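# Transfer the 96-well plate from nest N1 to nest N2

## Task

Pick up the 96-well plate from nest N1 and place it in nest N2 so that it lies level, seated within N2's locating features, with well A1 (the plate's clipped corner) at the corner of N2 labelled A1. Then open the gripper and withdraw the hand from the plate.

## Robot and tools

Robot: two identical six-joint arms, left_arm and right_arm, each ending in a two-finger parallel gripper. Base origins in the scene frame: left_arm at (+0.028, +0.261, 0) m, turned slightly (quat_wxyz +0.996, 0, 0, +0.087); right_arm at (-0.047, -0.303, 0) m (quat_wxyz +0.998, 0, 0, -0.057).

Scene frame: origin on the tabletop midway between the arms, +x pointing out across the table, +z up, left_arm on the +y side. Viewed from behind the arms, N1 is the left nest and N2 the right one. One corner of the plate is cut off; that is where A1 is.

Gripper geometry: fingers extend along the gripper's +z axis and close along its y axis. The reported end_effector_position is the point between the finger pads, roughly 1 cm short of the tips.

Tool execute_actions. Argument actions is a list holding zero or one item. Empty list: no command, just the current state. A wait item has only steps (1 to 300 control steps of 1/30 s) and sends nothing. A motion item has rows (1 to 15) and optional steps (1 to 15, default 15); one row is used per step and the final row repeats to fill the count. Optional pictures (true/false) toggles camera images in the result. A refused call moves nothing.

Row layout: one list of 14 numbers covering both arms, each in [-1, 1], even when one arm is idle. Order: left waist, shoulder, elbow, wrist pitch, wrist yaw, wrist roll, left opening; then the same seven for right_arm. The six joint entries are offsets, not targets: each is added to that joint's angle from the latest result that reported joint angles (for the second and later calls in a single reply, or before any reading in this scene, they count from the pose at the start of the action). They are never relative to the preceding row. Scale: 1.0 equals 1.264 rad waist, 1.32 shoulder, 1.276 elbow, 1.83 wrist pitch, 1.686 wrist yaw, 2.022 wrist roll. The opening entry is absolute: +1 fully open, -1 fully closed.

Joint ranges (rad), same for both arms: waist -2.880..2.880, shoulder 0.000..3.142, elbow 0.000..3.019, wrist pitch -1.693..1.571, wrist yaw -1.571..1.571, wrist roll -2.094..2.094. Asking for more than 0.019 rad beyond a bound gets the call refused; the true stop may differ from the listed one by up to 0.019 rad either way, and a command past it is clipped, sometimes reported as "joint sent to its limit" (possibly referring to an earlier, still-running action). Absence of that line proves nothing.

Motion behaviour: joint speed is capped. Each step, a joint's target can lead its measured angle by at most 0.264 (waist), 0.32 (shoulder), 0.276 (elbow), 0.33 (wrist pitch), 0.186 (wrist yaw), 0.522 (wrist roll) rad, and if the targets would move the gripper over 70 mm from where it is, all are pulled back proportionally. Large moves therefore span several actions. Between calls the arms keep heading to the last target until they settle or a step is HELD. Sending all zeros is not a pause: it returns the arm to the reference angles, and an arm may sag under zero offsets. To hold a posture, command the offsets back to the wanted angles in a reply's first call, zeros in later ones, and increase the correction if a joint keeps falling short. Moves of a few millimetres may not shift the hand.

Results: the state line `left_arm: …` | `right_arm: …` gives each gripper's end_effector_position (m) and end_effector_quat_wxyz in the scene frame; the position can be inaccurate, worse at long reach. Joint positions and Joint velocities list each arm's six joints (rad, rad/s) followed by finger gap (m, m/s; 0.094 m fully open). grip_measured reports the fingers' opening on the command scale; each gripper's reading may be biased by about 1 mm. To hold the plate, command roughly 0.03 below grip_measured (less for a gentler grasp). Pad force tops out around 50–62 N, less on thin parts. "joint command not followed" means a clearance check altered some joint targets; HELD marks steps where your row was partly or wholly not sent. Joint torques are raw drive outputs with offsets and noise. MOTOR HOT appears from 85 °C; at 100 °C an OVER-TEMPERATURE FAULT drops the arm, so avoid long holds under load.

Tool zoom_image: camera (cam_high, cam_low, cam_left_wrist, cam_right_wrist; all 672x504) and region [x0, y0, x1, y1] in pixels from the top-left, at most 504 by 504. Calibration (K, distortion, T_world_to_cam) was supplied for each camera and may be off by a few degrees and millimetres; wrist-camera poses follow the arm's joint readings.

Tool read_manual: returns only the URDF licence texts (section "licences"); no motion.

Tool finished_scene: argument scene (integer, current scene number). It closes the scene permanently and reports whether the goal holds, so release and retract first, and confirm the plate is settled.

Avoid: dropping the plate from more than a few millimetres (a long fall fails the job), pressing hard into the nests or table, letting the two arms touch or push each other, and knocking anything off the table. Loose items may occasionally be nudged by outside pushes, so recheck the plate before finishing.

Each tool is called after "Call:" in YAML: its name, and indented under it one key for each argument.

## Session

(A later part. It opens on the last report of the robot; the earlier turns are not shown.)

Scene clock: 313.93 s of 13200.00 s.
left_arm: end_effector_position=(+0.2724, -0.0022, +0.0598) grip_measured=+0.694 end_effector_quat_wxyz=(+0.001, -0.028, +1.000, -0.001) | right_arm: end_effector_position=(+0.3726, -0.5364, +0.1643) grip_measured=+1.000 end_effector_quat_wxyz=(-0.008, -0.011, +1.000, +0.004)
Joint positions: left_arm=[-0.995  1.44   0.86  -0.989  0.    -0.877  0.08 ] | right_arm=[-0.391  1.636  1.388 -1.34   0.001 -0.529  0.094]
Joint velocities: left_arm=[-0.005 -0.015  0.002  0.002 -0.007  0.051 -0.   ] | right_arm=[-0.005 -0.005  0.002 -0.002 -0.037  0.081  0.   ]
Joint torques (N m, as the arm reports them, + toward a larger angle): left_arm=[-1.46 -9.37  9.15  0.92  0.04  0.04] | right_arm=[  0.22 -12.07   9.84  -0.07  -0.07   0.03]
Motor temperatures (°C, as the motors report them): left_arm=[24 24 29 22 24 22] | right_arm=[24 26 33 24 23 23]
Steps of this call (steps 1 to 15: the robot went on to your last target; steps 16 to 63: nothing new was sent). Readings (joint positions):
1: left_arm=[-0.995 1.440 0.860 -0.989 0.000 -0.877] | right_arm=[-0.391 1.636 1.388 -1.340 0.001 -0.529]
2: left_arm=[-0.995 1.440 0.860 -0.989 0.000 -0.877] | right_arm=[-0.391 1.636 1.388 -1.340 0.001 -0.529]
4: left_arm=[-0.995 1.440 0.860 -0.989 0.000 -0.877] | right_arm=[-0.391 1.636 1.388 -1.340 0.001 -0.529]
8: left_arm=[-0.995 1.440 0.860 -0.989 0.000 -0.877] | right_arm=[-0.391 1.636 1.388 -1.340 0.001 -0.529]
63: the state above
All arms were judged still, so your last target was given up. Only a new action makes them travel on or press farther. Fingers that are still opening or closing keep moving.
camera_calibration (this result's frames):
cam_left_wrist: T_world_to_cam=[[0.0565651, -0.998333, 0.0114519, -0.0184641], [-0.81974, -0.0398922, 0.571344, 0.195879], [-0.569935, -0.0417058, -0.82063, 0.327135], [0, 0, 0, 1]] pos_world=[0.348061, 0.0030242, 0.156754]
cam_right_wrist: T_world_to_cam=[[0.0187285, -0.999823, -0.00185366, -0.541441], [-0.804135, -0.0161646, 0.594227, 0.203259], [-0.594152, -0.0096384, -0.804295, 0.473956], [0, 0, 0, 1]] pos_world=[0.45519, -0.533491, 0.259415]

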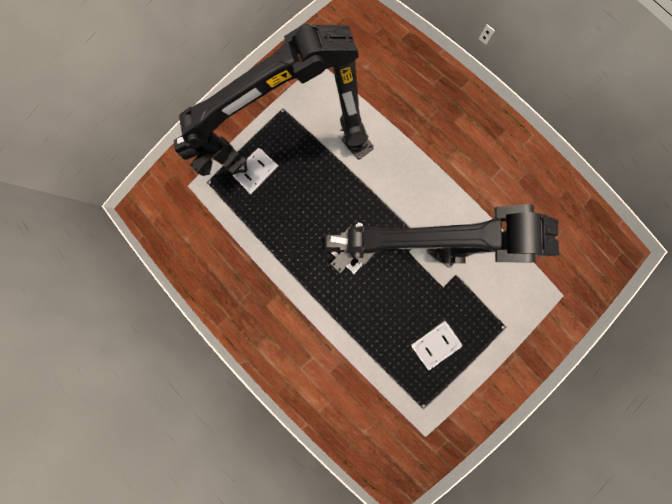

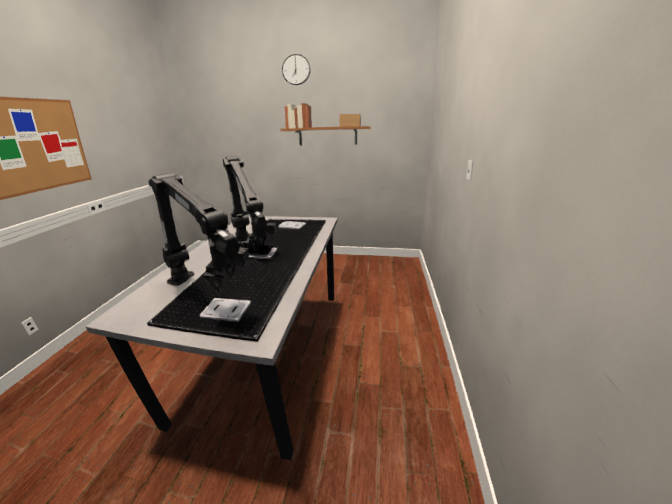

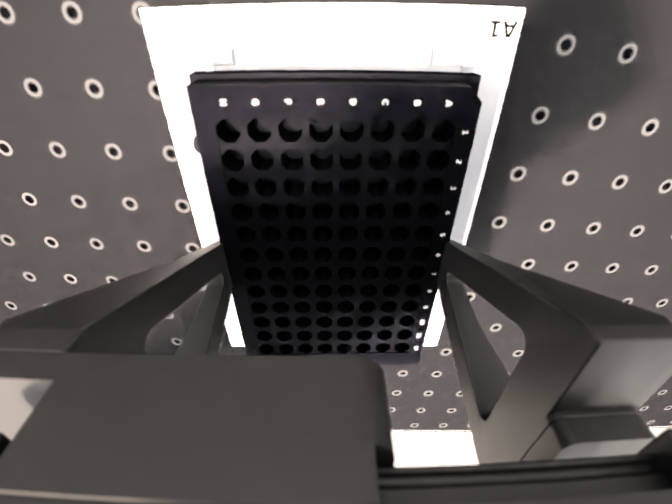

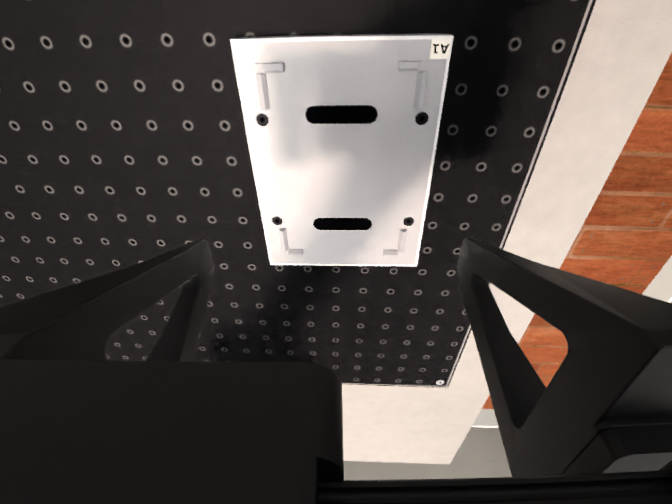

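Call:
execute_actions:
  actions:
    - {"rows": [[0,0.0094,-0.0037,0.0085,0,0,0.662,0,0,0.0157,0,0,0,1],[0,0.0104,-0.0046,0.0085,0,0,0.662,0,0,0.0157,0,0,0,1],[0,0.0115,-0.0056,0.0098,0,0,0.662,0,0,0.0157,0,0,0,1],[0,0.0125,-0.0065,0.0112,0,0,0.662,0,0,0.0157,0,0,0,1],[0,0.0136,-0.0075,0.0125,0,0,0.662,0,0,0.0157,0,0,0,1],[0,0.0146,-0.0085,0.0139,0,0,0.662,0,0,0.0157,0,0,0,1],[0,0.0157,-0.0094,0.0152,0,0,0.662,0,0,0.0157,0,0,0,1],[0,0.0167,-0.0104,0.0166,0,0,0.662,0,0,0.0157,0,0,0,1],[0,0.0178,-0.0113,0.0179,0,0,0.662,0,0,0.0157,0,0,0,1],[0,0.0188,-0.0123,0.0192,0,0,0.662,0,0,0.0157,0,0,0,1],[0,0.0199,-0.0132,0.0206,0,0,0.662,0,0,0.0157,0,0,0,1],[0,0.0209,-0.0142,0.0219,0,0,0.662,0,0,0.0157,0,0,0,1],[0,0.0209,-0.0142,0.0233,0,0,0.662,0,0,0.0157,0,0,0,1],[0,0.0209,-0.0142,0.0246,0,0,0.662,0,0,0.0157,0,0,0,1]], "steps": 15}
  pictures: false

Call:
execute_actions:
  actions:
    - {"steps": 8}

Scene clock: 331.10 s of 13200.00 s.
left_arm: end_effector_position=(+0.2717, -0.0014, +0.0504) grip_measured=+0.694 end_effector_quat_wxyz=(-0.000, -0.028, +1.000, +0.000) | right_arm: end_effector_position=(+0.3726, -0.5364, +0.1643) grip_measured=+1.000 end_effector_quat_wxyz=(-0.008, -0.011, +1.000, +0.004)
Joint positions: left_arm=[-0.995  1.455  0.847 -0.963  0.    -0.877  0.08 ] | right_arm=[-0.391  1.636  1.388 -1.34   0.001 -0.529  0.094]
Joint velocities: left_arm=[ 0.005  0.015 -0.022  0.046 -0.051 -0.037 -0.   ] | right_arm=[ 0.005 -0.015 -0.007  0.017 -0.051  0.007  0.   ]
Joint torques (N m, as the arm reports them, + toward a larger angle): left_arm=[-0.95 -9.11  7.93  0.95  0.04  0.03] | right_arm=[  0.29 -12.02   9.86  -0.07  -0.07   0.02]
Motor temperatures (°C, as the motors report them): left_arm=[24 24 29 22 24 22] | right_arm=[24 26 33 24 23 23]
Steps of this call (steps 1 to 90: nothing new was sent; then 13.67 s passed at rest; steps 91 to 105: all 15 steps of this action). Readings (joint positions):
91: left_arm=[-0.995 1.440 0.860 -0.989 0.000 -0.877] | right_arm=[-0.391 1.636 1.388 -1.340 0.001 -0.529]
92: left_arm=[-0.995 1.440 0.860 -0.989 0.000 -0.877] | right_arm=[-0.391 1.636 1.388 -1.340 0.001 -0.529]
94: left_arm=[-0.995 1.440 0.860 -0.988 0.000 -0.877] | right_arm=[-0.391 1.636 1.388 -1.340 0.001 -0.529]
98: left_arm=[-0.995 1.443 0.856 -0.979 0.000 -0.877] | right_arm=[-0.391 1.636 1.388 -1.340 0.001 -0.529]
105: the state above

Scene clock: 331.37 s of 13200.00 s.
left_arm: end_effector_position=(+0.2721, -0.0019, +0.0501) grip_measured=+0.694 end_effector_quat_wxyz=(+0.000, -0.028, +1.000, -0.001) | right_arm: end_effector_position=(+0.3726, -0.5364, +0.1643) grip_measured=+1.000 end_effector_quat_wxyz=(-0.008, -0.011, +1.000, +0.004)
Joint positions: left_arm=[-0.995  1.455  0.846 -0.96   0.    -0.877  0.08 ] | right_arm=[-0.391  1.636  1.388 -1.34   0.001 -0.529  0.094]
Joint velocities: left_arm=[-0.005  0.005  0.007 -0.017  0.066  0.081  0.001] | right_arm=[-0.005  0.005 -0.022 -0.002 -0.051  0.095  0.   ]
Joint torques (N m, as the arm reports them, + toward a larger angle): left_arm=[-0.96 -8.56  8.03  0.91  0.04  0.04] | right_arm=[  0.25 -12.14   9.86  -0.08  -0.07   0.02]
Motor temperatures (°C, as the motors report them): left_arm=[24 24 29 22 24 22] | right_arm=[24 26 33 24 23 23]
Steps of this call (steps 1 to 8: the robot went on to your last target). Readings (joint positions):
1: left_arm=[-0.995 1.455 0.846 -0.962 0.000 -0.877] | right_arm=[-0.391 1.636 1.388 -1.340 0.001 -0.529]
2: left_arm=[-0.995 1.455 0.846 -0.961 0.000 -0.877] | right_arm=[-0.391 1.636 1.388 -1.340 0.001 -0.529]
4: left_arm=[-0.995 1.455 0.846 -0.960 0.000 -0.877] | right_arm=[-0.391 1.636 1.388 -1.340 0.001 -0.529]
8: the state above
camera_calibration (this result's frames):
cam_left_wrist: T_world_to_cam=[[0.0565681, -0.998336, 0.0111585, -0.0179923], [-0.819592, -0.0400518, 0.571546, 0.201157], [-0.570149, -0.0414767, -0.820494, 0.31903], [0, 0, 0, 1]] pos_world=[0.347779, 0.0033266, 0.146992]
cam_right_wrist: T_world_to_cam=[[0.0187285, -0.999823, -0.00185366, -0.541441], [-0.804135, -0.0161646, 0.594227, 0.203259], [-0.594152, -0.0096384, -0.804295, 0.473956], [0, 0, 0, 1]] pos_world=[0.45519, -0.533491, 0.259415]

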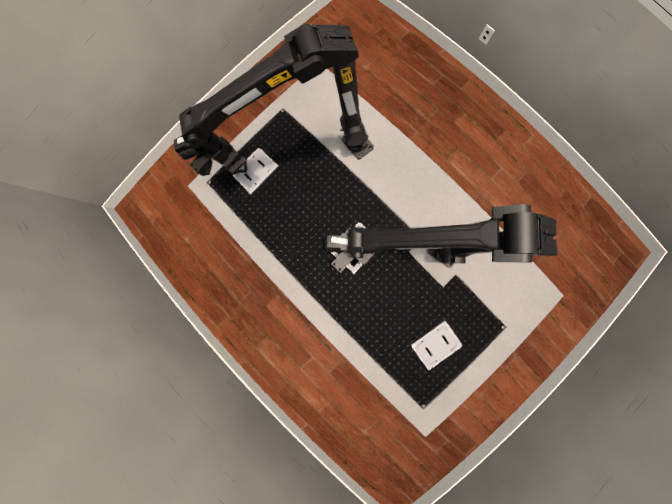

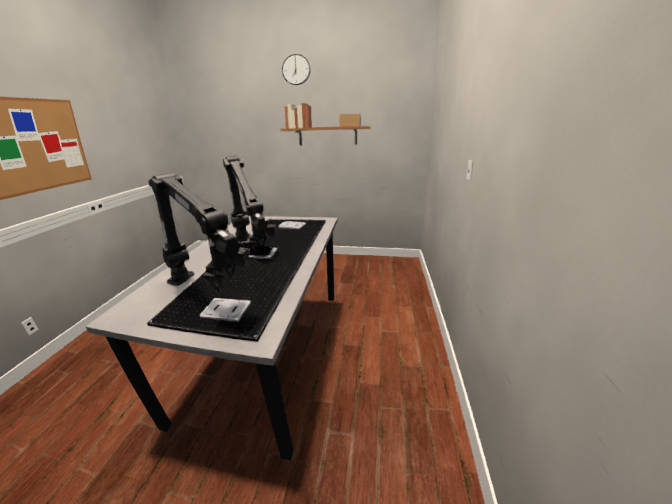

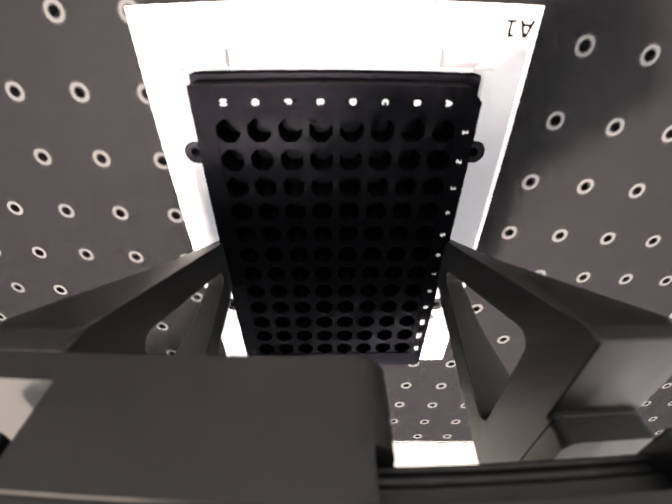

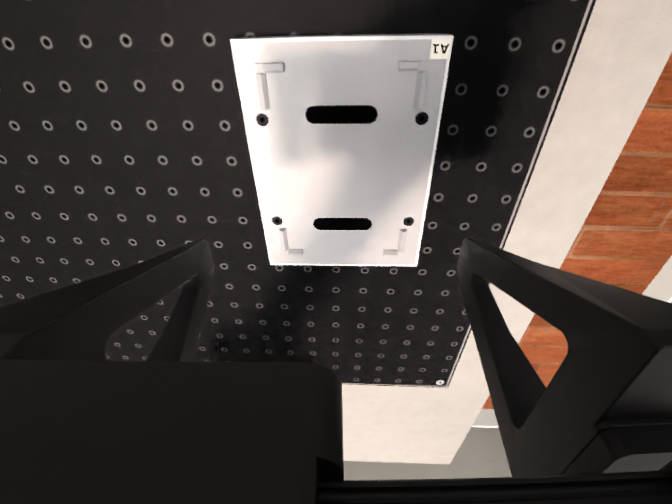

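Call:
zoom_image:
  camera: "cam_left_wrist"
  region: [120, 0, 290, 170]

Call:
zoom_image:
  camera: "cam_left_wrist"
  region: [385, 0, 555, 170]

Call:
zoom_image:
  camera: "cam_low"
  region: [235, 230, 295, 270]

Region (120, 0, 290, 170) of cam_left_wrist's 672x504 image, scaled by 2.965, with more detail than that image has.

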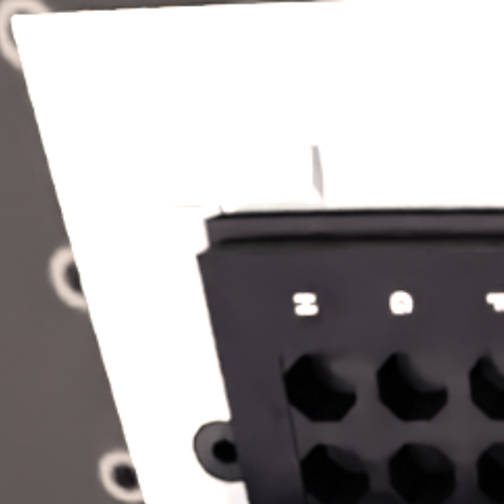

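Region (385, 0, 555, 170) of cam_left_wrist's 672x504 image, scaled by 2.965, with more detail than that image has.

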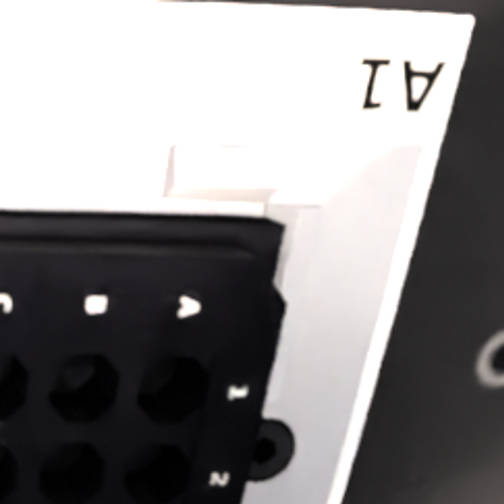

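Region (235, 230, 295, 270) of cam_low's 672x504 image, scaled by 8.400, with more detail than that image has.

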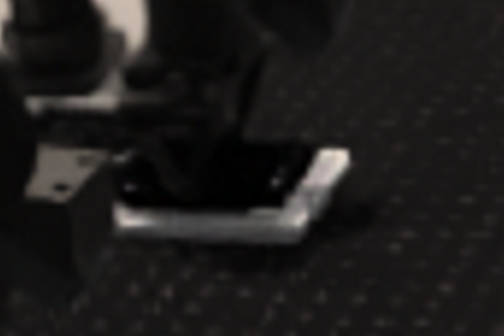

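Call:
execute_actions:
  actions:
    - {"rows": [[0,0.01,0,0,0,0,0.662,0,0,0.0157,0,0,0,1],[0,0.0108,0,0,0,0,0.662,0,0,0.0157,0,0,0,1],[0,0.0116,0,0,0,0,0.662,0,0,0.0157,0,0,0,1],[0,0.012,0,0,0,0,0.662,0,0,0.0157,0,0,0,1],[0,0.012,0,0,0,0,0.662,0,0,0.0157,0,0,0,1],[0,0.012,0,0,0,0,0.662,0,0,0.0157,0,0,0,1],[0,0.004,0.004,0,0,0,0.69,0,0,0.0157,0,0,0,1],[0,0.004,0.004,0,0,0,0.71,0,0,0.0157,0,0,0,1],[0,0.004,0.004,0,0,0,0.73,0,0,0.0157,0,0,0,1],[0,0.004,0.004,0,0,0,0.76,0,0,0.0157,0,0,0,1],[0,0.004,0.004,0,0,0,0.81,0,0,0.0157,0,0,0,1],[0,0.004,0.004,0,0,0,0.88,0,0,0.0157,0,0,0,1],[0,0.004,0.004,0,0,0,0.95,0,0,0.0157,0,0,0,1],[0,0.004,0.004,0,0,0,1,0,0,0.0157,0,0,0,1]], "steps": 15}

Scene clock: 343.00 s of 13200.00 s.
left_arm: end_effector_position=(+0.2720, -0.0018, +0.0497) grip_measured=+0.998 end_effector_quat_wxyz=(+0.000, -0.028, +1.000, -0.000) | right_arm: end_effector_position=(+0.3726, -0.5364, +0.1643) grip_measured=+1.000 end_effector_quat_wxyz=(-0.008, -0.011, +1.000, +0.004)
Joint positions: left_arm=[-0.995  1.457  0.846 -0.96   0.    -0.877  0.094] | right_arm=[-0.391  1.636  1.388 -1.34   0.001 -0.529  0.094]
Joint velocities: left_arm=[ 0.005 -0.005 -0.027 -0.002  0.066 -0.007  0.011] | right_arm=[ 0.005 -0.024 -0.017 -0.017 -0.037 -0.022  0.   ]
Joint torques (N m, as the arm reports them, + toward a larger angle): left_arm=[-1.01 -9.62  8.81  0.37  0.04  0.04] | right_arm=[  0.31 -12.09   9.84  -0.06  -0.07   0.02]
Motor temperatures (°C, as the motors report them): left_arm=[24 24 29 22 24 22] | right_arm=[24 26 33 24 23 23]
Steps of this call (steps 1 to 15: the robot went on to your last target; steps 16 to 90: nothing new was sent; then 8.13 s passed at rest; steps 91 to 105: all 15 steps of this action). Readings (joint positions):
91: left_arm=[-0.995 1.455 0.846 -0.960 0.000 -0.877] | right_arm=[-0.391 1.636 1.388 -1.340 0.001 -0.529]
92: left_arm=[-0.995 1.455 0.846 -0.960 0.000 -0.877] | right_arm=[-0.391 1.636 1.388 -1.340 0.001 -0.529]
94: left_arm=[-0.995 1.456 0.846 -0.960 0.000 -0.877] | right_arm=[-0.391 1.636 1.388 -1.340 0.001 -0.529]
98: left_arm=[-0.995 1.457 0.846 -0.960 0.000 -0.877] | right_arm=[-0.391 1.636 1.388 -1.340 0.001 -0.529]
105: the state above
camera_calibration (this result's frames):
cam_left_wrist: T_world_to_cam=[[0.0565764, -0.998345, 0.0102782, -0.0178756], [-0.819146, -0.0405307, 0.572152, 0.201177], [-0.570788, -0.0407897, -0.820083, 0.318835], [0, 0, 0, 1]] pos_world=[0.347792, 0.00331302, 0.146551]
cam_right_wrist: T_world_to_cam=[[0.0187285, -0.999823, -0.00185366, -0.541441], [-0.804135, -0.0161646, 0.594227, 0.203259], [-0.594152, -0.0096384, -0.804295, 0.473956], [0, 0, 0, 1]] pos_world=[0.45519, -0.533491, 0.259415]

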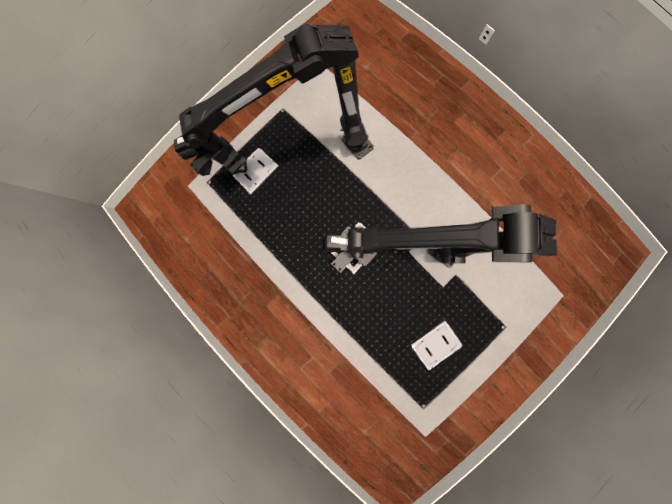

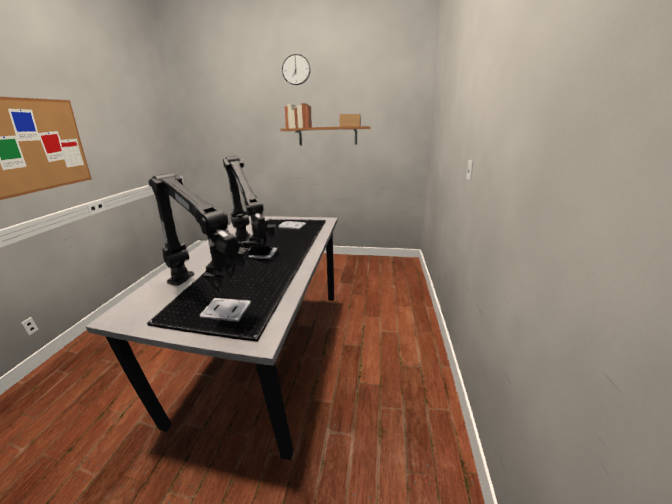

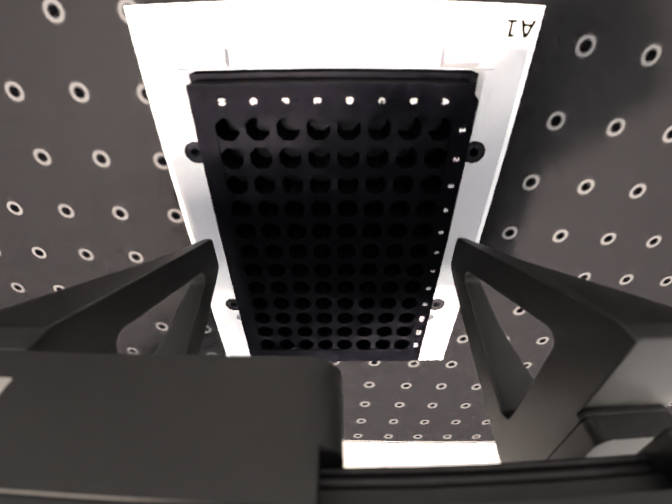

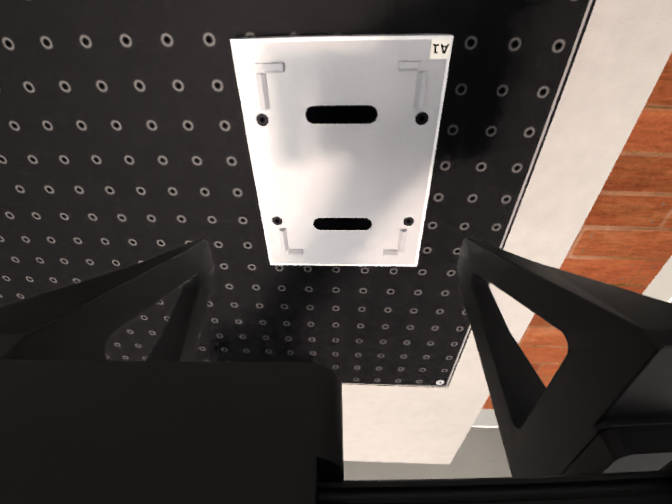

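Call:
execute_actions:
  actions:
    - {"rows": [[0,-0.0027,0.012,0,0,0,1,0.0062,-0.0022,-0.007,0.0052,0,0.0063,1],[0,-0.0082,0.012,0,0,0,1,0.0085,-0.0065,-0.021,0.0157,0,0.0077,1],[0,-0.0164,0.012,0,0,0,1,0.0122,-0.013,-0.042,0.0313,0,0.01,1],[0,-0.0264,0.012,0,0,0,1,0.0174,-0.0206,-0.0664,0.0496,0,0.0131,1],[0,-0.0373,0.012,0,0,0,1,0.024,-0.0287,-0.0926,0.0692,0,0.0171,1],[0,-0.0482,0.012,0,0,0,1,0.0322,-0.0368,-0.1189,0.0887,0,0.0221,1],[0,-0.0592,0.012,0,0,0,1,0.0419,-0.0438,-0.1416,0.1057,0,0.0279,1],[0,-0.0692,0.012,0,0,0,1,0.053,-0.0492,-0.1591,0.1188,0,0.0347,1],[0,-0.0783,0.012,0,0,0,1,0.0656,-0.0525,-0.1696,0.1266,0,0.0423,1],[0,-0.0846,0.012,0,0,0,1,0.0797,-0.0541,-0.1748,0.1305,0,0.0509,1],[0,-0.0892,0.012,0,0,0,1,0.0953,-0.0541,-0.1748,0.1305,0,0.0603,1],[0,-0.091,0.012,0,0,0,1,0.1123,-0.0541,-0.1748,0.1305,0,0.0707,1],[0,-0.091,0.012,0,0,0,1,0.1309,-0.0541,-0.1748,0.1305,0,0.0819,1],[0,-0.091,0.012,0,0,0,1,0.1509,-0.0541,-0.1748,0.1305,0,0.0941,1],[0,-0.091,0.012,0,0,0,1,0.1724,-0.0541,-0.1748,0.1305,0,0.1071,1]], "steps": 15}
  pictures: false

Call:
execute_actions:
  actions:
    - {"rows": [[0.0067,-0.0076,0.012,0,0,0,1,0.0642,0,0.012,0,0,0.058,1],[0.0102,-0.0152,0.012,0,0,0,1,0.0864,0,0.012,0,0,0.0715,1],[0.0162,-0.0228,0.012,0,0,0,1,0.1087,0,0.012,0,0,0.085,1],[0.0245,-0.0304,0.012,0,0,0,1,0.1309,0,0.012,0,0,0.0985,1],[0.0352,-0.038,0.012,0,0,0,1,0.1532,0,0.012,0,0,0.112,1],[0.0482,-0.0456,0.012,0,0,0,1,0.1754,0,0.012,0,0,0.1255,1],[0.0636,-0.0532,0.012,0,0,0,1,0.1977,0,0.012,0,0,0.139,1],[0.0814,-0.0608,0.012,0,0,0,1,0.2199,0,0.012,0,0,0.1525,1],[0.1016,-0.0684,0.012,0,0,0,1,0.2422,0,0.012,0,0,0.166,1],[0.1242,-0.076,0.012,0,0,0,1,0.2644,0,0.012,0,0,0.1795,1],[0.1491,-0.082,0.012,0,0,0,1,0.2867,0,0.012,0,0,0.193,1],[0.1764,-0.086,0.012,0,0,0,1,0.3089,0,0.012,0,0,0.2065,1],[0.206,-0.088,0.012,0,0,0,1,0.3312,0,0.012,0,0,0.22,1],[0.2381,-0.088,0.012,0,0,0,1,0.3534,0,0.012,0,0,0.2335,1],[0.2725,-0.088,0.012,0,0,0,1,0.3757,0,0.012,0,0,0.247,1]], "steps": 15}
  pictures: false

Call:
execute_actions:
  actions:
    - {"rows": [[0.0986,0.002,0.012,0,0,0,1,0.0642,0,0.012,0,0,0.0753,1],[0.1342,0.002,0.012,0,0,0,1,0.0864,0,0.012,0,0,0.0888,1],[0.1698,0.002,0.012,0,0,0,1,0.1087,0,0.012,0,0,0.1023,1],[0.2054,0.002,0.012,0,0,0,1,0.1309,0,0.012,0,0,0.1158,1],[0.241,0.002,0.012,0,0,0,1,0.1532,0,0.012,0,0,0.1293,1],[0.2766,0.002,0.012,0,0,0,1,0.1754,0,0.012,0,0,0.1428,1],[0.3122,0.002,0.012,0,0,0,1,0.1977,0,0.012,0,0,0.1563,1],[0.3478,0.002,0.012,0,0,0,1,0.2199,0,0.012,0,0,0.1698,1],[0.3834,0.002,0.012,0,0,0,1,0.2422,0,0.012,0,0,0.1833,1],[0.419,0.002,0.012,0,0,0,1,0.2644,0,0.012,0,0,0.1968,1],[0.4546,0.002,0.012,0,0,0,1,0.2867,0,0.012,0,0,0.2103,1],[0.4902,0.002,0.012,0,0,0,1,0.3089,0,0.012,0,0,0.2238,1],[0.5258,0.002,0.012,0,0,0,1,0.3312,0,0.012,0,0,0.2373,1],[0.5614,0.002,0.012,0,0,0,1,0.3534,0,0.012,0,0,0.2508,1],[0.597,0.002,0.012,0,0,0,1,0.3757,0,0.012,0,0,0.2643,1]], "steps": 15}
  pictures: false

Call:
execute_actions:
  actions:
    - {"rows": [[0.0974,0.002,0.012,0,0,0,1,0.0634,0,0.012,0,0,0.0748,1],[0.1295,0.002,0.012,0,0,0,1,0.0834,0,0.012,0,0,0.087,1],[0.1591,0.002,0.012,0,0,0,1,0.102,0,0.012,0,0,0.0982,1],[0.1864,0.002,0.012,0,0,0,1,0.119,0,0.012,0,0,0.1086,1],[0.2113,0.002,0.012,0,0,0,1,0.1346,0,0.012,0,0,0.118,1],[0.2339,0.002,0.012,0,0,0,1,0.1487,0,0.012,0,0,0.1266,1],[0.2541,0.002,0.012,0,0,0,1,0.1613,0,0.012,0,0,0.1342,1],[0.2719,0.002,0.012,0,0,0,1,0.1725,0,0.012,0,0,0.141,1],[0.2873,0.002,0.012,0,0,0,1,0.1821,0,0.012,0,0,0.1468,1],[0.3003,0.002,0.012,0,0,0,1,0.1903,0,0.012,0,0,0.1518,1],[0.311,0.002,0.012,0,0,0,1,0.1969,0,0.012,0,0,0.1558,1],[0.3193,0.002,0.012,0,0,0,1,0.2021,0,0.012,0,0,0.159,1],[0.3253,0.002,0.012,0,0,0,1,0.2058,0,0.012,0,0,0.1612,1],[0.3288,0.002,0.012,0,0,0,1,0.2081,0,0.012,0,0,0.1626,1],[0.33,0.002,0.012,0,0,0,1,0.2088,0,0.012,0,0,0.163,1]], "steps": 15}
  pictures: false

Call:
execute_actions:
  actions:
    - {"steps": 15}

Scene clock: 379.83 s of 13200.00 s.
left_arm: end_effector_position=(+0.2773, -0.0075, +0.0953) grip_measured=+1.000 end_effector_quat_wxyz=(+0.044, -0.028, +0.997, -0.050) | right_arm: end_effector_position=(+0.3714, -0.4582, +0.1016) grip_measured=+1.000 end_effector_quat_wxyz=(+0.009, -0.023, +1.000, -0.004)
Joint positions: left_arm=[-0.995  1.323  0.846 -0.96   0.    -0.877  0.094] | right_arm=[-0.239  1.585  1.151 -1.118  0.001 -0.4    0.094]
Joint velocities: left_arm=[ 0.005 -0.044  0.017 -0.007 -0.022  0.007  0.   ] | right_arm=[ 0.737 -0.044  0.007  0.154  0.007  0.505  0.   ]
Joint torques (N m, as the arm reports them, + toward a larger angle): left_arm=[-0.95 -7.54 10.71  0.56  0.04  0.05] | right_arm=[  1.06 -11.74   8.72   0.07  -0.05   0.05]
Motor temperatures (°C, as the motors report them): left_arm=[24 24 29 22 24 22] | right_arm=[24 27 33 24 23 23]
Steps of this call (steps 1 to 15: the robot went on to your last target; steps 16 to 90: nothing new was sent; then 33.33 s passed at rest; steps 91 to 105: all 15 steps of this action). Readings (joint positions):
91: left_arm=[-0.995 1.457 0.846 -0.960 0.000 -0.877] | right_arm=[-0.391 1.636 1.387 -1.340 0.001 -0.528]
92: left_arm=[-0.995 1.456 0.846 -0.960 0.000 -0.877] | right_arm=[-0.391 1.636 1.382 -1.335 0.001 -0.526]
94: left_arm=[-0.995 1.451 0.846 -0.960 0.000 -0.877] | right_arm=[-0.391 1.628 1.354 -1.301 0.001 -0.522]
98: left_arm=[-0.995 1.407 0.846 -0.960 0.000 -0.877] | right_arm=[-0.372 1.596 1.231 -1.184 0.001 -0.498]
105: the state above

Scene clock: 380.33 s of 13200.00 s.
left_arm: end_effector_position=(+0.3406, +0.0664, +0.1371) grip_measured=+1.000 end_effector_quat_wxyz=(+0.096, -0.159, +0.979, -0.084) | right_arm: end_effector_position=(+0.3987, -0.2740, +0.1018) grip_measured=+1.000 end_effector_quat_wxyz=(+0.010, -0.044, +0.999, -0.000)
Joint positions: left_arm=[-0.73   1.203  0.846 -0.96   0.    -0.877  0.094] | right_arm=[ 0.181  1.585  1.151 -1.116  0.001 -0.021  0.094]
Joint velocities: left_arm=[ 1.177 -0.103 -0.007  0.002 -0.051  0.037  0.   ] | right_arm=[ 0.806 -0.015 -0.027 -0.002  0.022  0.711  0.   ]
Joint torques (N m, as the arm reports them, + toward a larger angle): left_arm=[-0.26 -6.82 11.31  0.81  0.01  0.1 ] | right_arm=[  0.48 -10.83   9.    -0.02  -0.02   0.13]
Motor temperatures (°C, as the motors report them): left_arm=[24 24 29 22 24 22] | right_arm=[24 27 33 24 23 23]
Steps of this call (steps 1 to 15: all 15 steps of this action). Readings (joint positions):
1: left_arm=[-0.994 1.322 0.846 -0.960 0.000 -0.877] | right_arm=[-0.212 1.585 1.151 -1.116 0.001 -0.379]
2: left_arm=[-0.994 1.320 0.846 -0.960 0.000 -0.877] | right_arm=[-0.185 1.585 1.151 -1.116 0.001 -0.357]
4: left_arm=[-0.989 1.312 0.846 -0.960 0.000 -0.877] | right_arm=[-0.130 1.585 1.151 -1.116 0.001 -0.309]
8: left_arm=[-0.943 1.271 0.846 -0.960 0.000 -0.877] | right_arm=[-0.017 1.585 1.151 -1.116 0.001 -0.208]
15: the state above

Scene clock: 380.83 s of 13200.00 s.
left_arm: end_effector_position=(+0.3936, +0.3061, +0.1376) grip_measured=+1.000 end_effector_quat_wxyz=(+0.119, -0.475, +0.870, -0.047) | right_arm: end_effector_position=(+0.3482, -0.0951, +0.1018) grip_measured=+1.000 end_effector_quat_wxyz=(+0.010, -0.047, +0.999, +0.004)
Joint positions: left_arm=[-0.051  1.201  0.846 -0.96   0.    -0.877  0.094] | right_arm=[ 0.6    1.585  1.151 -1.116  0.001  0.392  0.094]
Joint velocities: left_arm=[ 1.304  0.005 -0.012 -0.012  0.007  0.037  0.   ] | right_arm=[ 0.806 -0.005  0.002  0.002 -0.007  0.755  0.   ]
Joint torques (N m, as the arm reports them, + toward a larger angle): left_arm=[-1.44 -6.79 11.42  0.74  0.03  0.07] | right_arm=[  0.68 -11.25   8.84   0.01  -0.01   0.11]
Motor temperatures (°C, as the motors report them): left_arm=[24 24 29 22 24 22] | right_arm=[24 27 33 24 23 23]
Steps of this call (steps 1 to 15: all 15 steps of this action). Readings (joint positions):
1: left_arm=[-0.688 1.201 0.846 -0.960 0.000 -0.877] | right_arm=[0.209 1.585 1.151 -1.116 0.001 0.007]
2: left_arm=[-0.644 1.201 0.846 -0.960 0.000 -0.877] | right_arm=[0.237 1.585 1.151 -1.116 0.001 0.035]
4: left_arm=[-0.551 1.201 0.846 -0.960 0.000 -0.877] | right_arm=[0.292 1.585 1.151 -1.116 0.001 0.091]
8: left_arm=[-0.365 1.201 0.846 -0.960 0.000 -0.877] | right_arm=[0.403 1.585 1.151 -1.116 0.001 0.200]
15: the state above

Scene clock: 381.33 s of 13200.00 s.
left_arm: end_effector_position=(+0.3450, +0.4492, +0.1376) grip_measured=+1.000 end_effector_quat_wxyz=(+0.126, -0.644, +0.755, -0.022) | right_arm: end_effector_position=(+0.2818, -0.0008, +0.1018) grip_measured=+1.000 end_effector_quat_wxyz=(+0.008, -0.032, +0.999, +0.006)
Joint positions: left_arm=[ 0.362  1.201  0.846 -0.96   0.    -0.877  0.094] | right_arm=[ 0.86   1.585  1.151 -1.116  0.001  0.68   0.094]
Joint velocities: left_arm=[ 0.132 -0.005 -0.007 -0.007 -0.066  0.022  0.   ] | right_arm=[ 0.044 -0.015 -0.002 -0.017  0.066  0.256  0.   ]
Joint torques (N m, as the arm reports them, + toward a larger angle): left_arm=[-1.28 -7.03 11.28  0.8   0.04  0.06] | right_arm=[  0.21 -10.79   8.98  -0.02   0.03   0.18]
Motor temperatures (°C, as the motors report them): left_arm=[24 24 29 22 24 22] | right_arm=[24 27 33 24 23 23]
Steps of this call (steps 1 to 15: all 15 steps of this action). Readings (joint positions):
1: left_arm=[-0.006 1.201 0.846 -0.960 0.000 -0.877] | right_arm=[0.628 1.585 1.151 -1.116 0.001 0.420]
2: left_arm=[0.039 1.201 0.846 -0.960 0.000 -0.877] | right_arm=[0.656 1.585 1.151 -1.116 0.001 0.447]
4: left_arm=[0.125 1.201 0.846 -0.960 0.000 -0.877] | right_arm=[0.708 1.585 1.151 -1.116 0.001 0.499]
8: left_arm=[0.259 1.201 0.846 -0.960 0.000 -0.877] | right_arm=[0.794 1.585 1.151 -1.116 0.001 0.587]
15: the state above

Scene clock: 381.83 s of 13200.00 s.
left_arm: end_effector_position=(+0.3442, +0.4505, +0.1376) grip_measured=+1.000 end_effector_quat_wxyz=(+0.126, -0.645, +0.753, -0.022) | right_arm: end_effector_position=(+0.2813, -0.0003, +0.1018) grip_measured=+1.000 end_effector_quat_wxyz=(+0.008, -0.017, +1.000, +0.007)
Joint positions: left_arm=[ 0.366  1.201  0.846 -0.96   0.    -0.877  0.094] | right_arm=[ 0.861  1.585  1.151 -1.116  0.001  0.712  0.094]
Joint velocities: left_arm=[-0.015 -0.005 -0.007 -0.012 -0.066  0.037  0.   ] | right_arm=[ 0.005 -0.005 -0.012 -0.012 -0.095  0.066  0.   ]
Joint torques (N m, as the arm reports them, + toward a larger angle): left_arm=[-0.94 -7.16 11.33  0.8   0.04  0.06] | right_arm=[  0.55 -10.86   9.02   0.01   0.03   0.13]
Motor temperatures (°C, as the motors report them): left_arm=[24 24 29 22 24 22] | right_arm=[24 26 33 24 23 23]
Steps of this call (steps 1 to 15: the robot went on to your last target). Readings (joint positions):
1: left_arm=[0.365 1.201 0.846 -0.960 0.000 -0.877] | right_arm=[0.861 1.585 1.151 -1.116 0.001 0.687]
2: left_arm=[0.366 1.201 0.846 -0.960 0.000 -0.877] | right_arm=[0.861 1.585 1.151 -1.116 0.001 0.692]
4: left_arm=[0.366 1.201 0.846 -0.960 0.000 -0.877] | right_arm=[0.861 1.585 1.151 -1.116 0.001 0.700]
8: left_arm=[0.366 1.201 0.846 -0.960 0.000 -0.877] | right_arm=[0.861 1.585 1.151 -1.116 0.001 0.708]
15: the state above
camera_calibration (this result's frames):
cam_left_wrist: T_world_to_cam=[[0.964532, -0.16703, 0.2044, -0.28502], [-0.240533, -0.875102, 0.41993, 0.426062], [0.10873, -0.454201, -0.88424, 0.411736], [0, 0, 0, 1]] pos_world=[0.332625, 0.512251, 0.243415]
cam_right_wrist: T_world_to_cam=[[0.0301244, -0.999522, -0.00688009, -0.0064513], [-0.822348, -0.0286961, 0.568261, 0.183389], [-0.568187, -0.0114607, -0.822819, 0.369137], [0, 0, 0, 1]] pos_world=[0.360743, 0.0030449, 0.199476]

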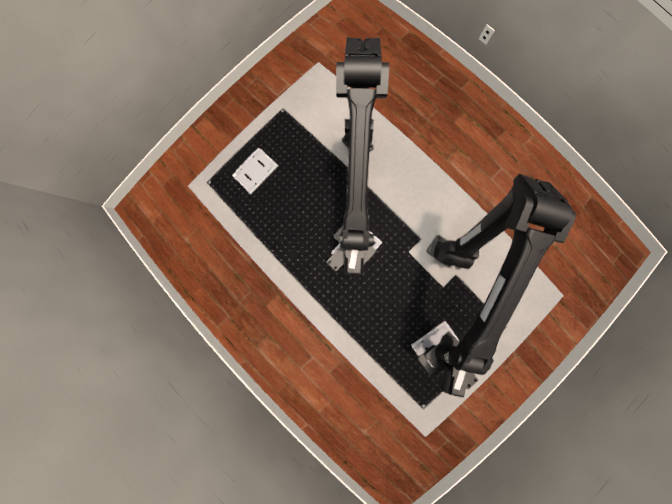

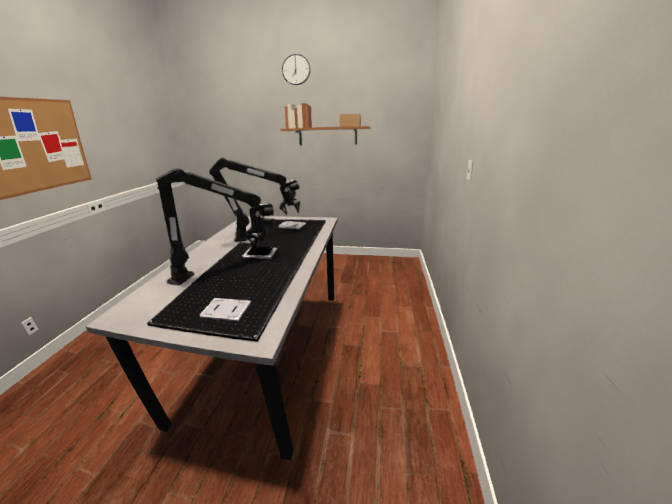

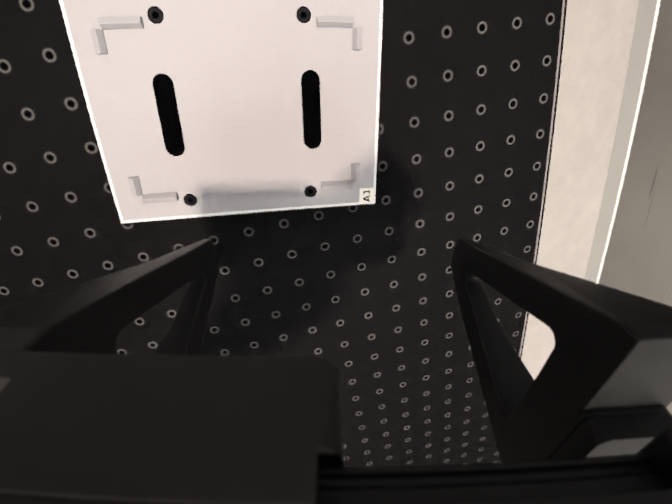

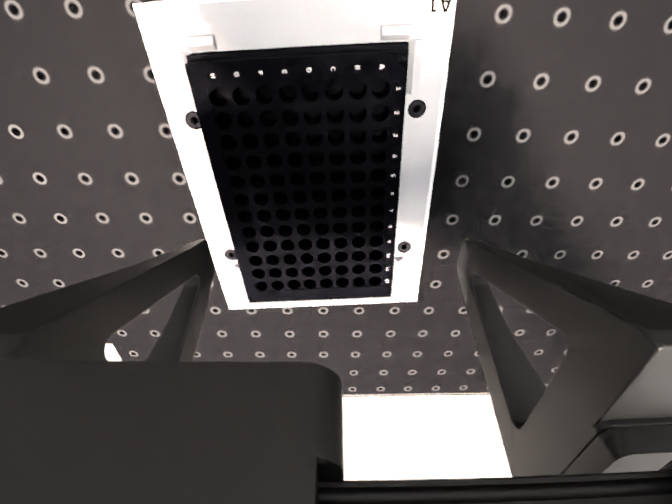

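Call:
execute_actions:
  actions: []

Scene clock: 389.83 s of 13200.00 s.
left_arm: end_effector_position=(+0.3442, +0.4505, +0.1376) grip_measured=+1.000 end_effector_quat_wxyz=(+0.126, -0.645, +0.753, -0.022) | right_arm: end_effector_position=(+0.2813, -0.0003, +0.1018) grip_measured=+1.000 end_effector_quat_wxyz=(+0.008, -0.016, +1.000, +0.007)
Joint positions: left_arm=[ 0.366  1.201  0.846 -0.96   0.    -0.877  0.094] | right_arm=[ 0.861  1.585  1.151 -1.116  0.001  0.713  0.094]
Joint velocities: left_arm=[ 0.015 -0.005  0.017 -0.002 -0.051 -0.022  0.   ] | right_arm=[ 0.005 -0.015  0.007 -0.012  0.007 -0.051  0.   ]
Joint torques (N m, as the arm reports them, + toward a larger angle): left_arm=[-0.95 -7.15 11.32  0.79  0.04  0.06] | right_arm=[  0.6  -10.81   8.98  -0.01   0.03   0.12]
Motor temperatures (°C, as the motors report them): left_arm=[24 24 30 22 24 22] | right_arm=[24 26 33 24 23 23]
Steps of this call (steps 1 to 15: the robot went on to your last target; steps 16 to 90: nothing new was sent; then 5.00 s passed at rest). Readings (joint positions):
1: left_arm=[0.366 1.201 0.846 -0.960 0.000 -0.877] | right_arm=[0.861 1.585 1.151 -1.116 0.001 0.713]
2: left_arm=[0.366 1.201 0.846 -0.960 0.000 -0.877] | right_arm=[0.861 1.585 1.151 -1.116 0.001 0.713]
4: left_arm=[0.366 1.201 0.846 -0.960 0.000 -0.877] | right_arm=[0.861 1.585 1.151 -1.116 0.001 0.713]
8: left_arm=[0.366 1.201 0.846 -0.960 0.000 -0.877] | right_arm=[0.861 1.585 1.151 -1.116 0.001 0.713]
90: the state above
All arms were judged still, so your last target was given up. Only a new action makes them travel on or press farther. Fingers that are still opening or closing keep moving.
camera_calibration (this result's frames):
cam_left_wrist: T_world_to_cam=[[0.964532, -0.16703, 0.2044, -0.28502], [-0.240533, -0.875102, 0.41993, 0.426062], [0.10873, -0.454201, -0.88424, 0.411736], [0, 0, 0, 1]] pos_world=[0.332625, 0.512251, 0.243415]
cam_right_wrist: T_world_to_cam=[[0.0289807, -0.999556, -0.00689877, -0.00612767], [-0.822371, -0.0277656, 0.568273, 0.183395], [-0.568213, -0.0107956, -0.822811, 0.369143], [0, 0, 0, 1]] pos_world=[0.360748, 0.00295222, 0.199475]

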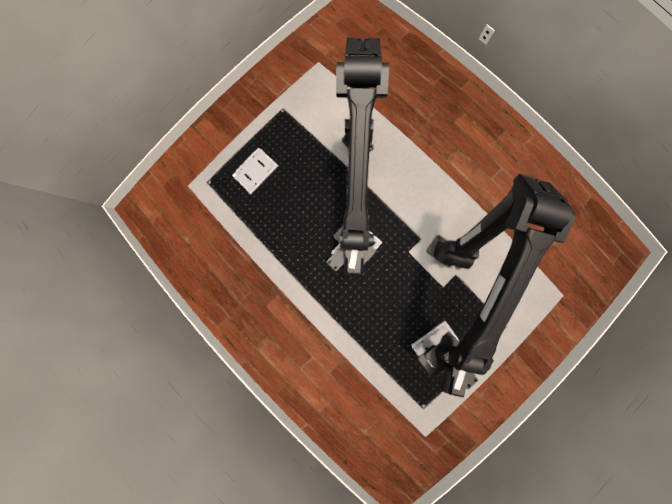

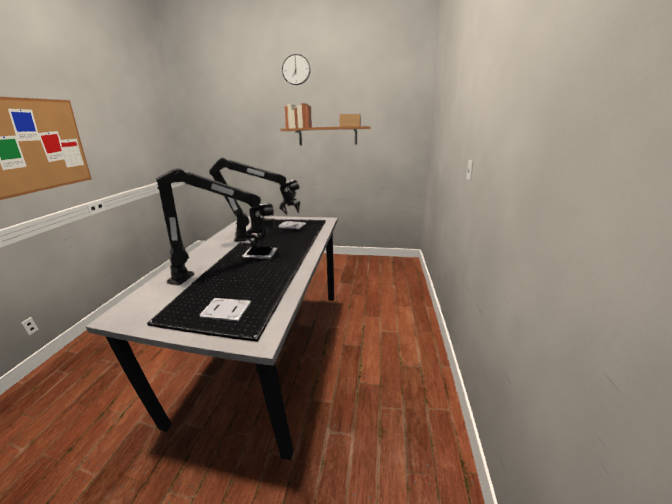

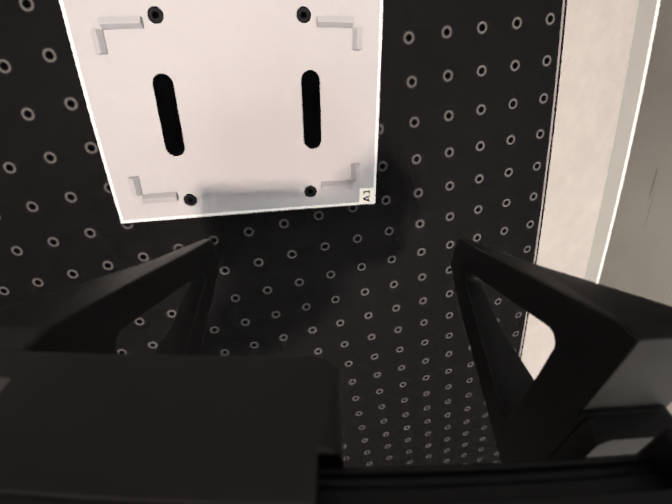

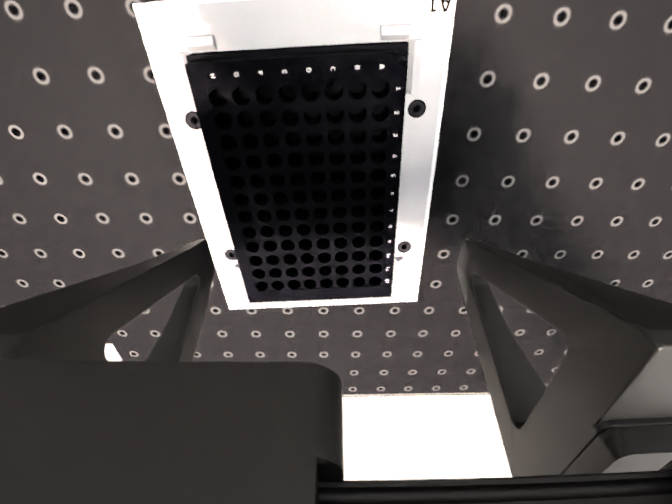

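Call:
zoom_image:
  camera: "cam_right_wrist"
  region: [160, 80, 260, 155]

Call:
zoom_image:
  camera: "cam_right_wrist"
  region: [370, 80, 470, 155]

Call:
zoom_image:
  camera: "cam_right_wrist"
  region: [190, 220, 290, 295]

Call:
zoom_image:
  camera: "cam_right_wrist"
  region: [360, 220, 460, 295]

Region (160, 80, 260, 155) of cam_right_wrist's 672x504 image, scaled by 5.040, with more detail than that image has; it fills the top 378 rows of this view, and the rest is white.

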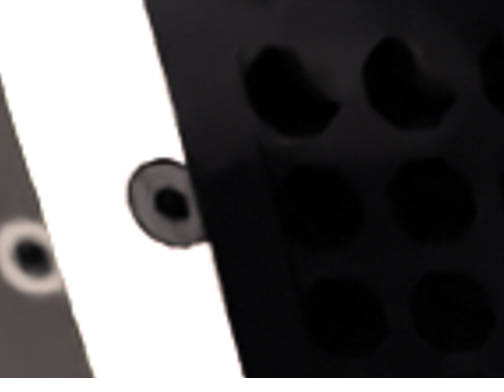

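Region (370, 80, 470, 155) of cam_right_wrist's 672x504 image, scaled by 5.040, with more detail than that image has; it fills the top 378 rows of this view, and the rest is white.

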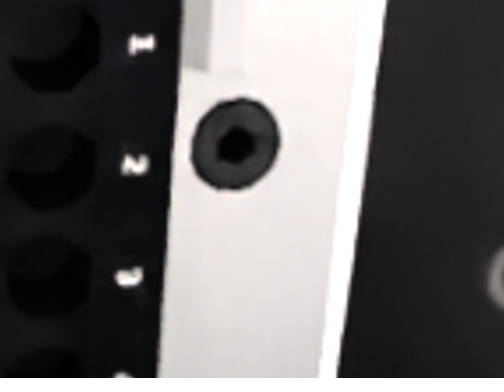

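Region (190, 220, 290, 295) of cam_right_wrist's 672x504 image, scaled by 5.040, with more detail than that image has; it fills the top 378 rows of this view, and the rest is white.

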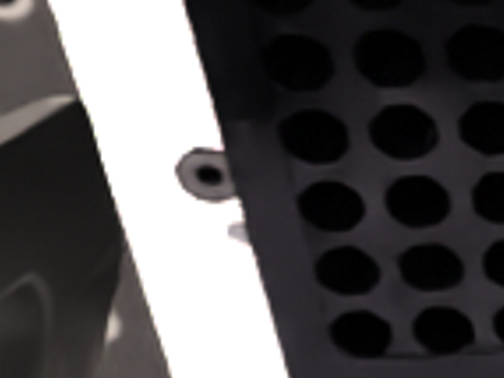

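Region (360, 220, 460, 295) of cam_right_wrist's 672x504 image, scaled by 5.040, with more detail than that image has; it fills the top 378 rows of this view, and the rest is white.

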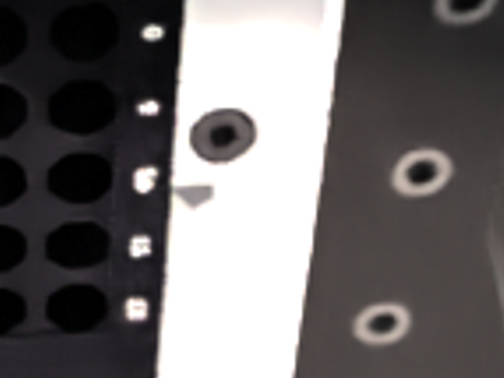

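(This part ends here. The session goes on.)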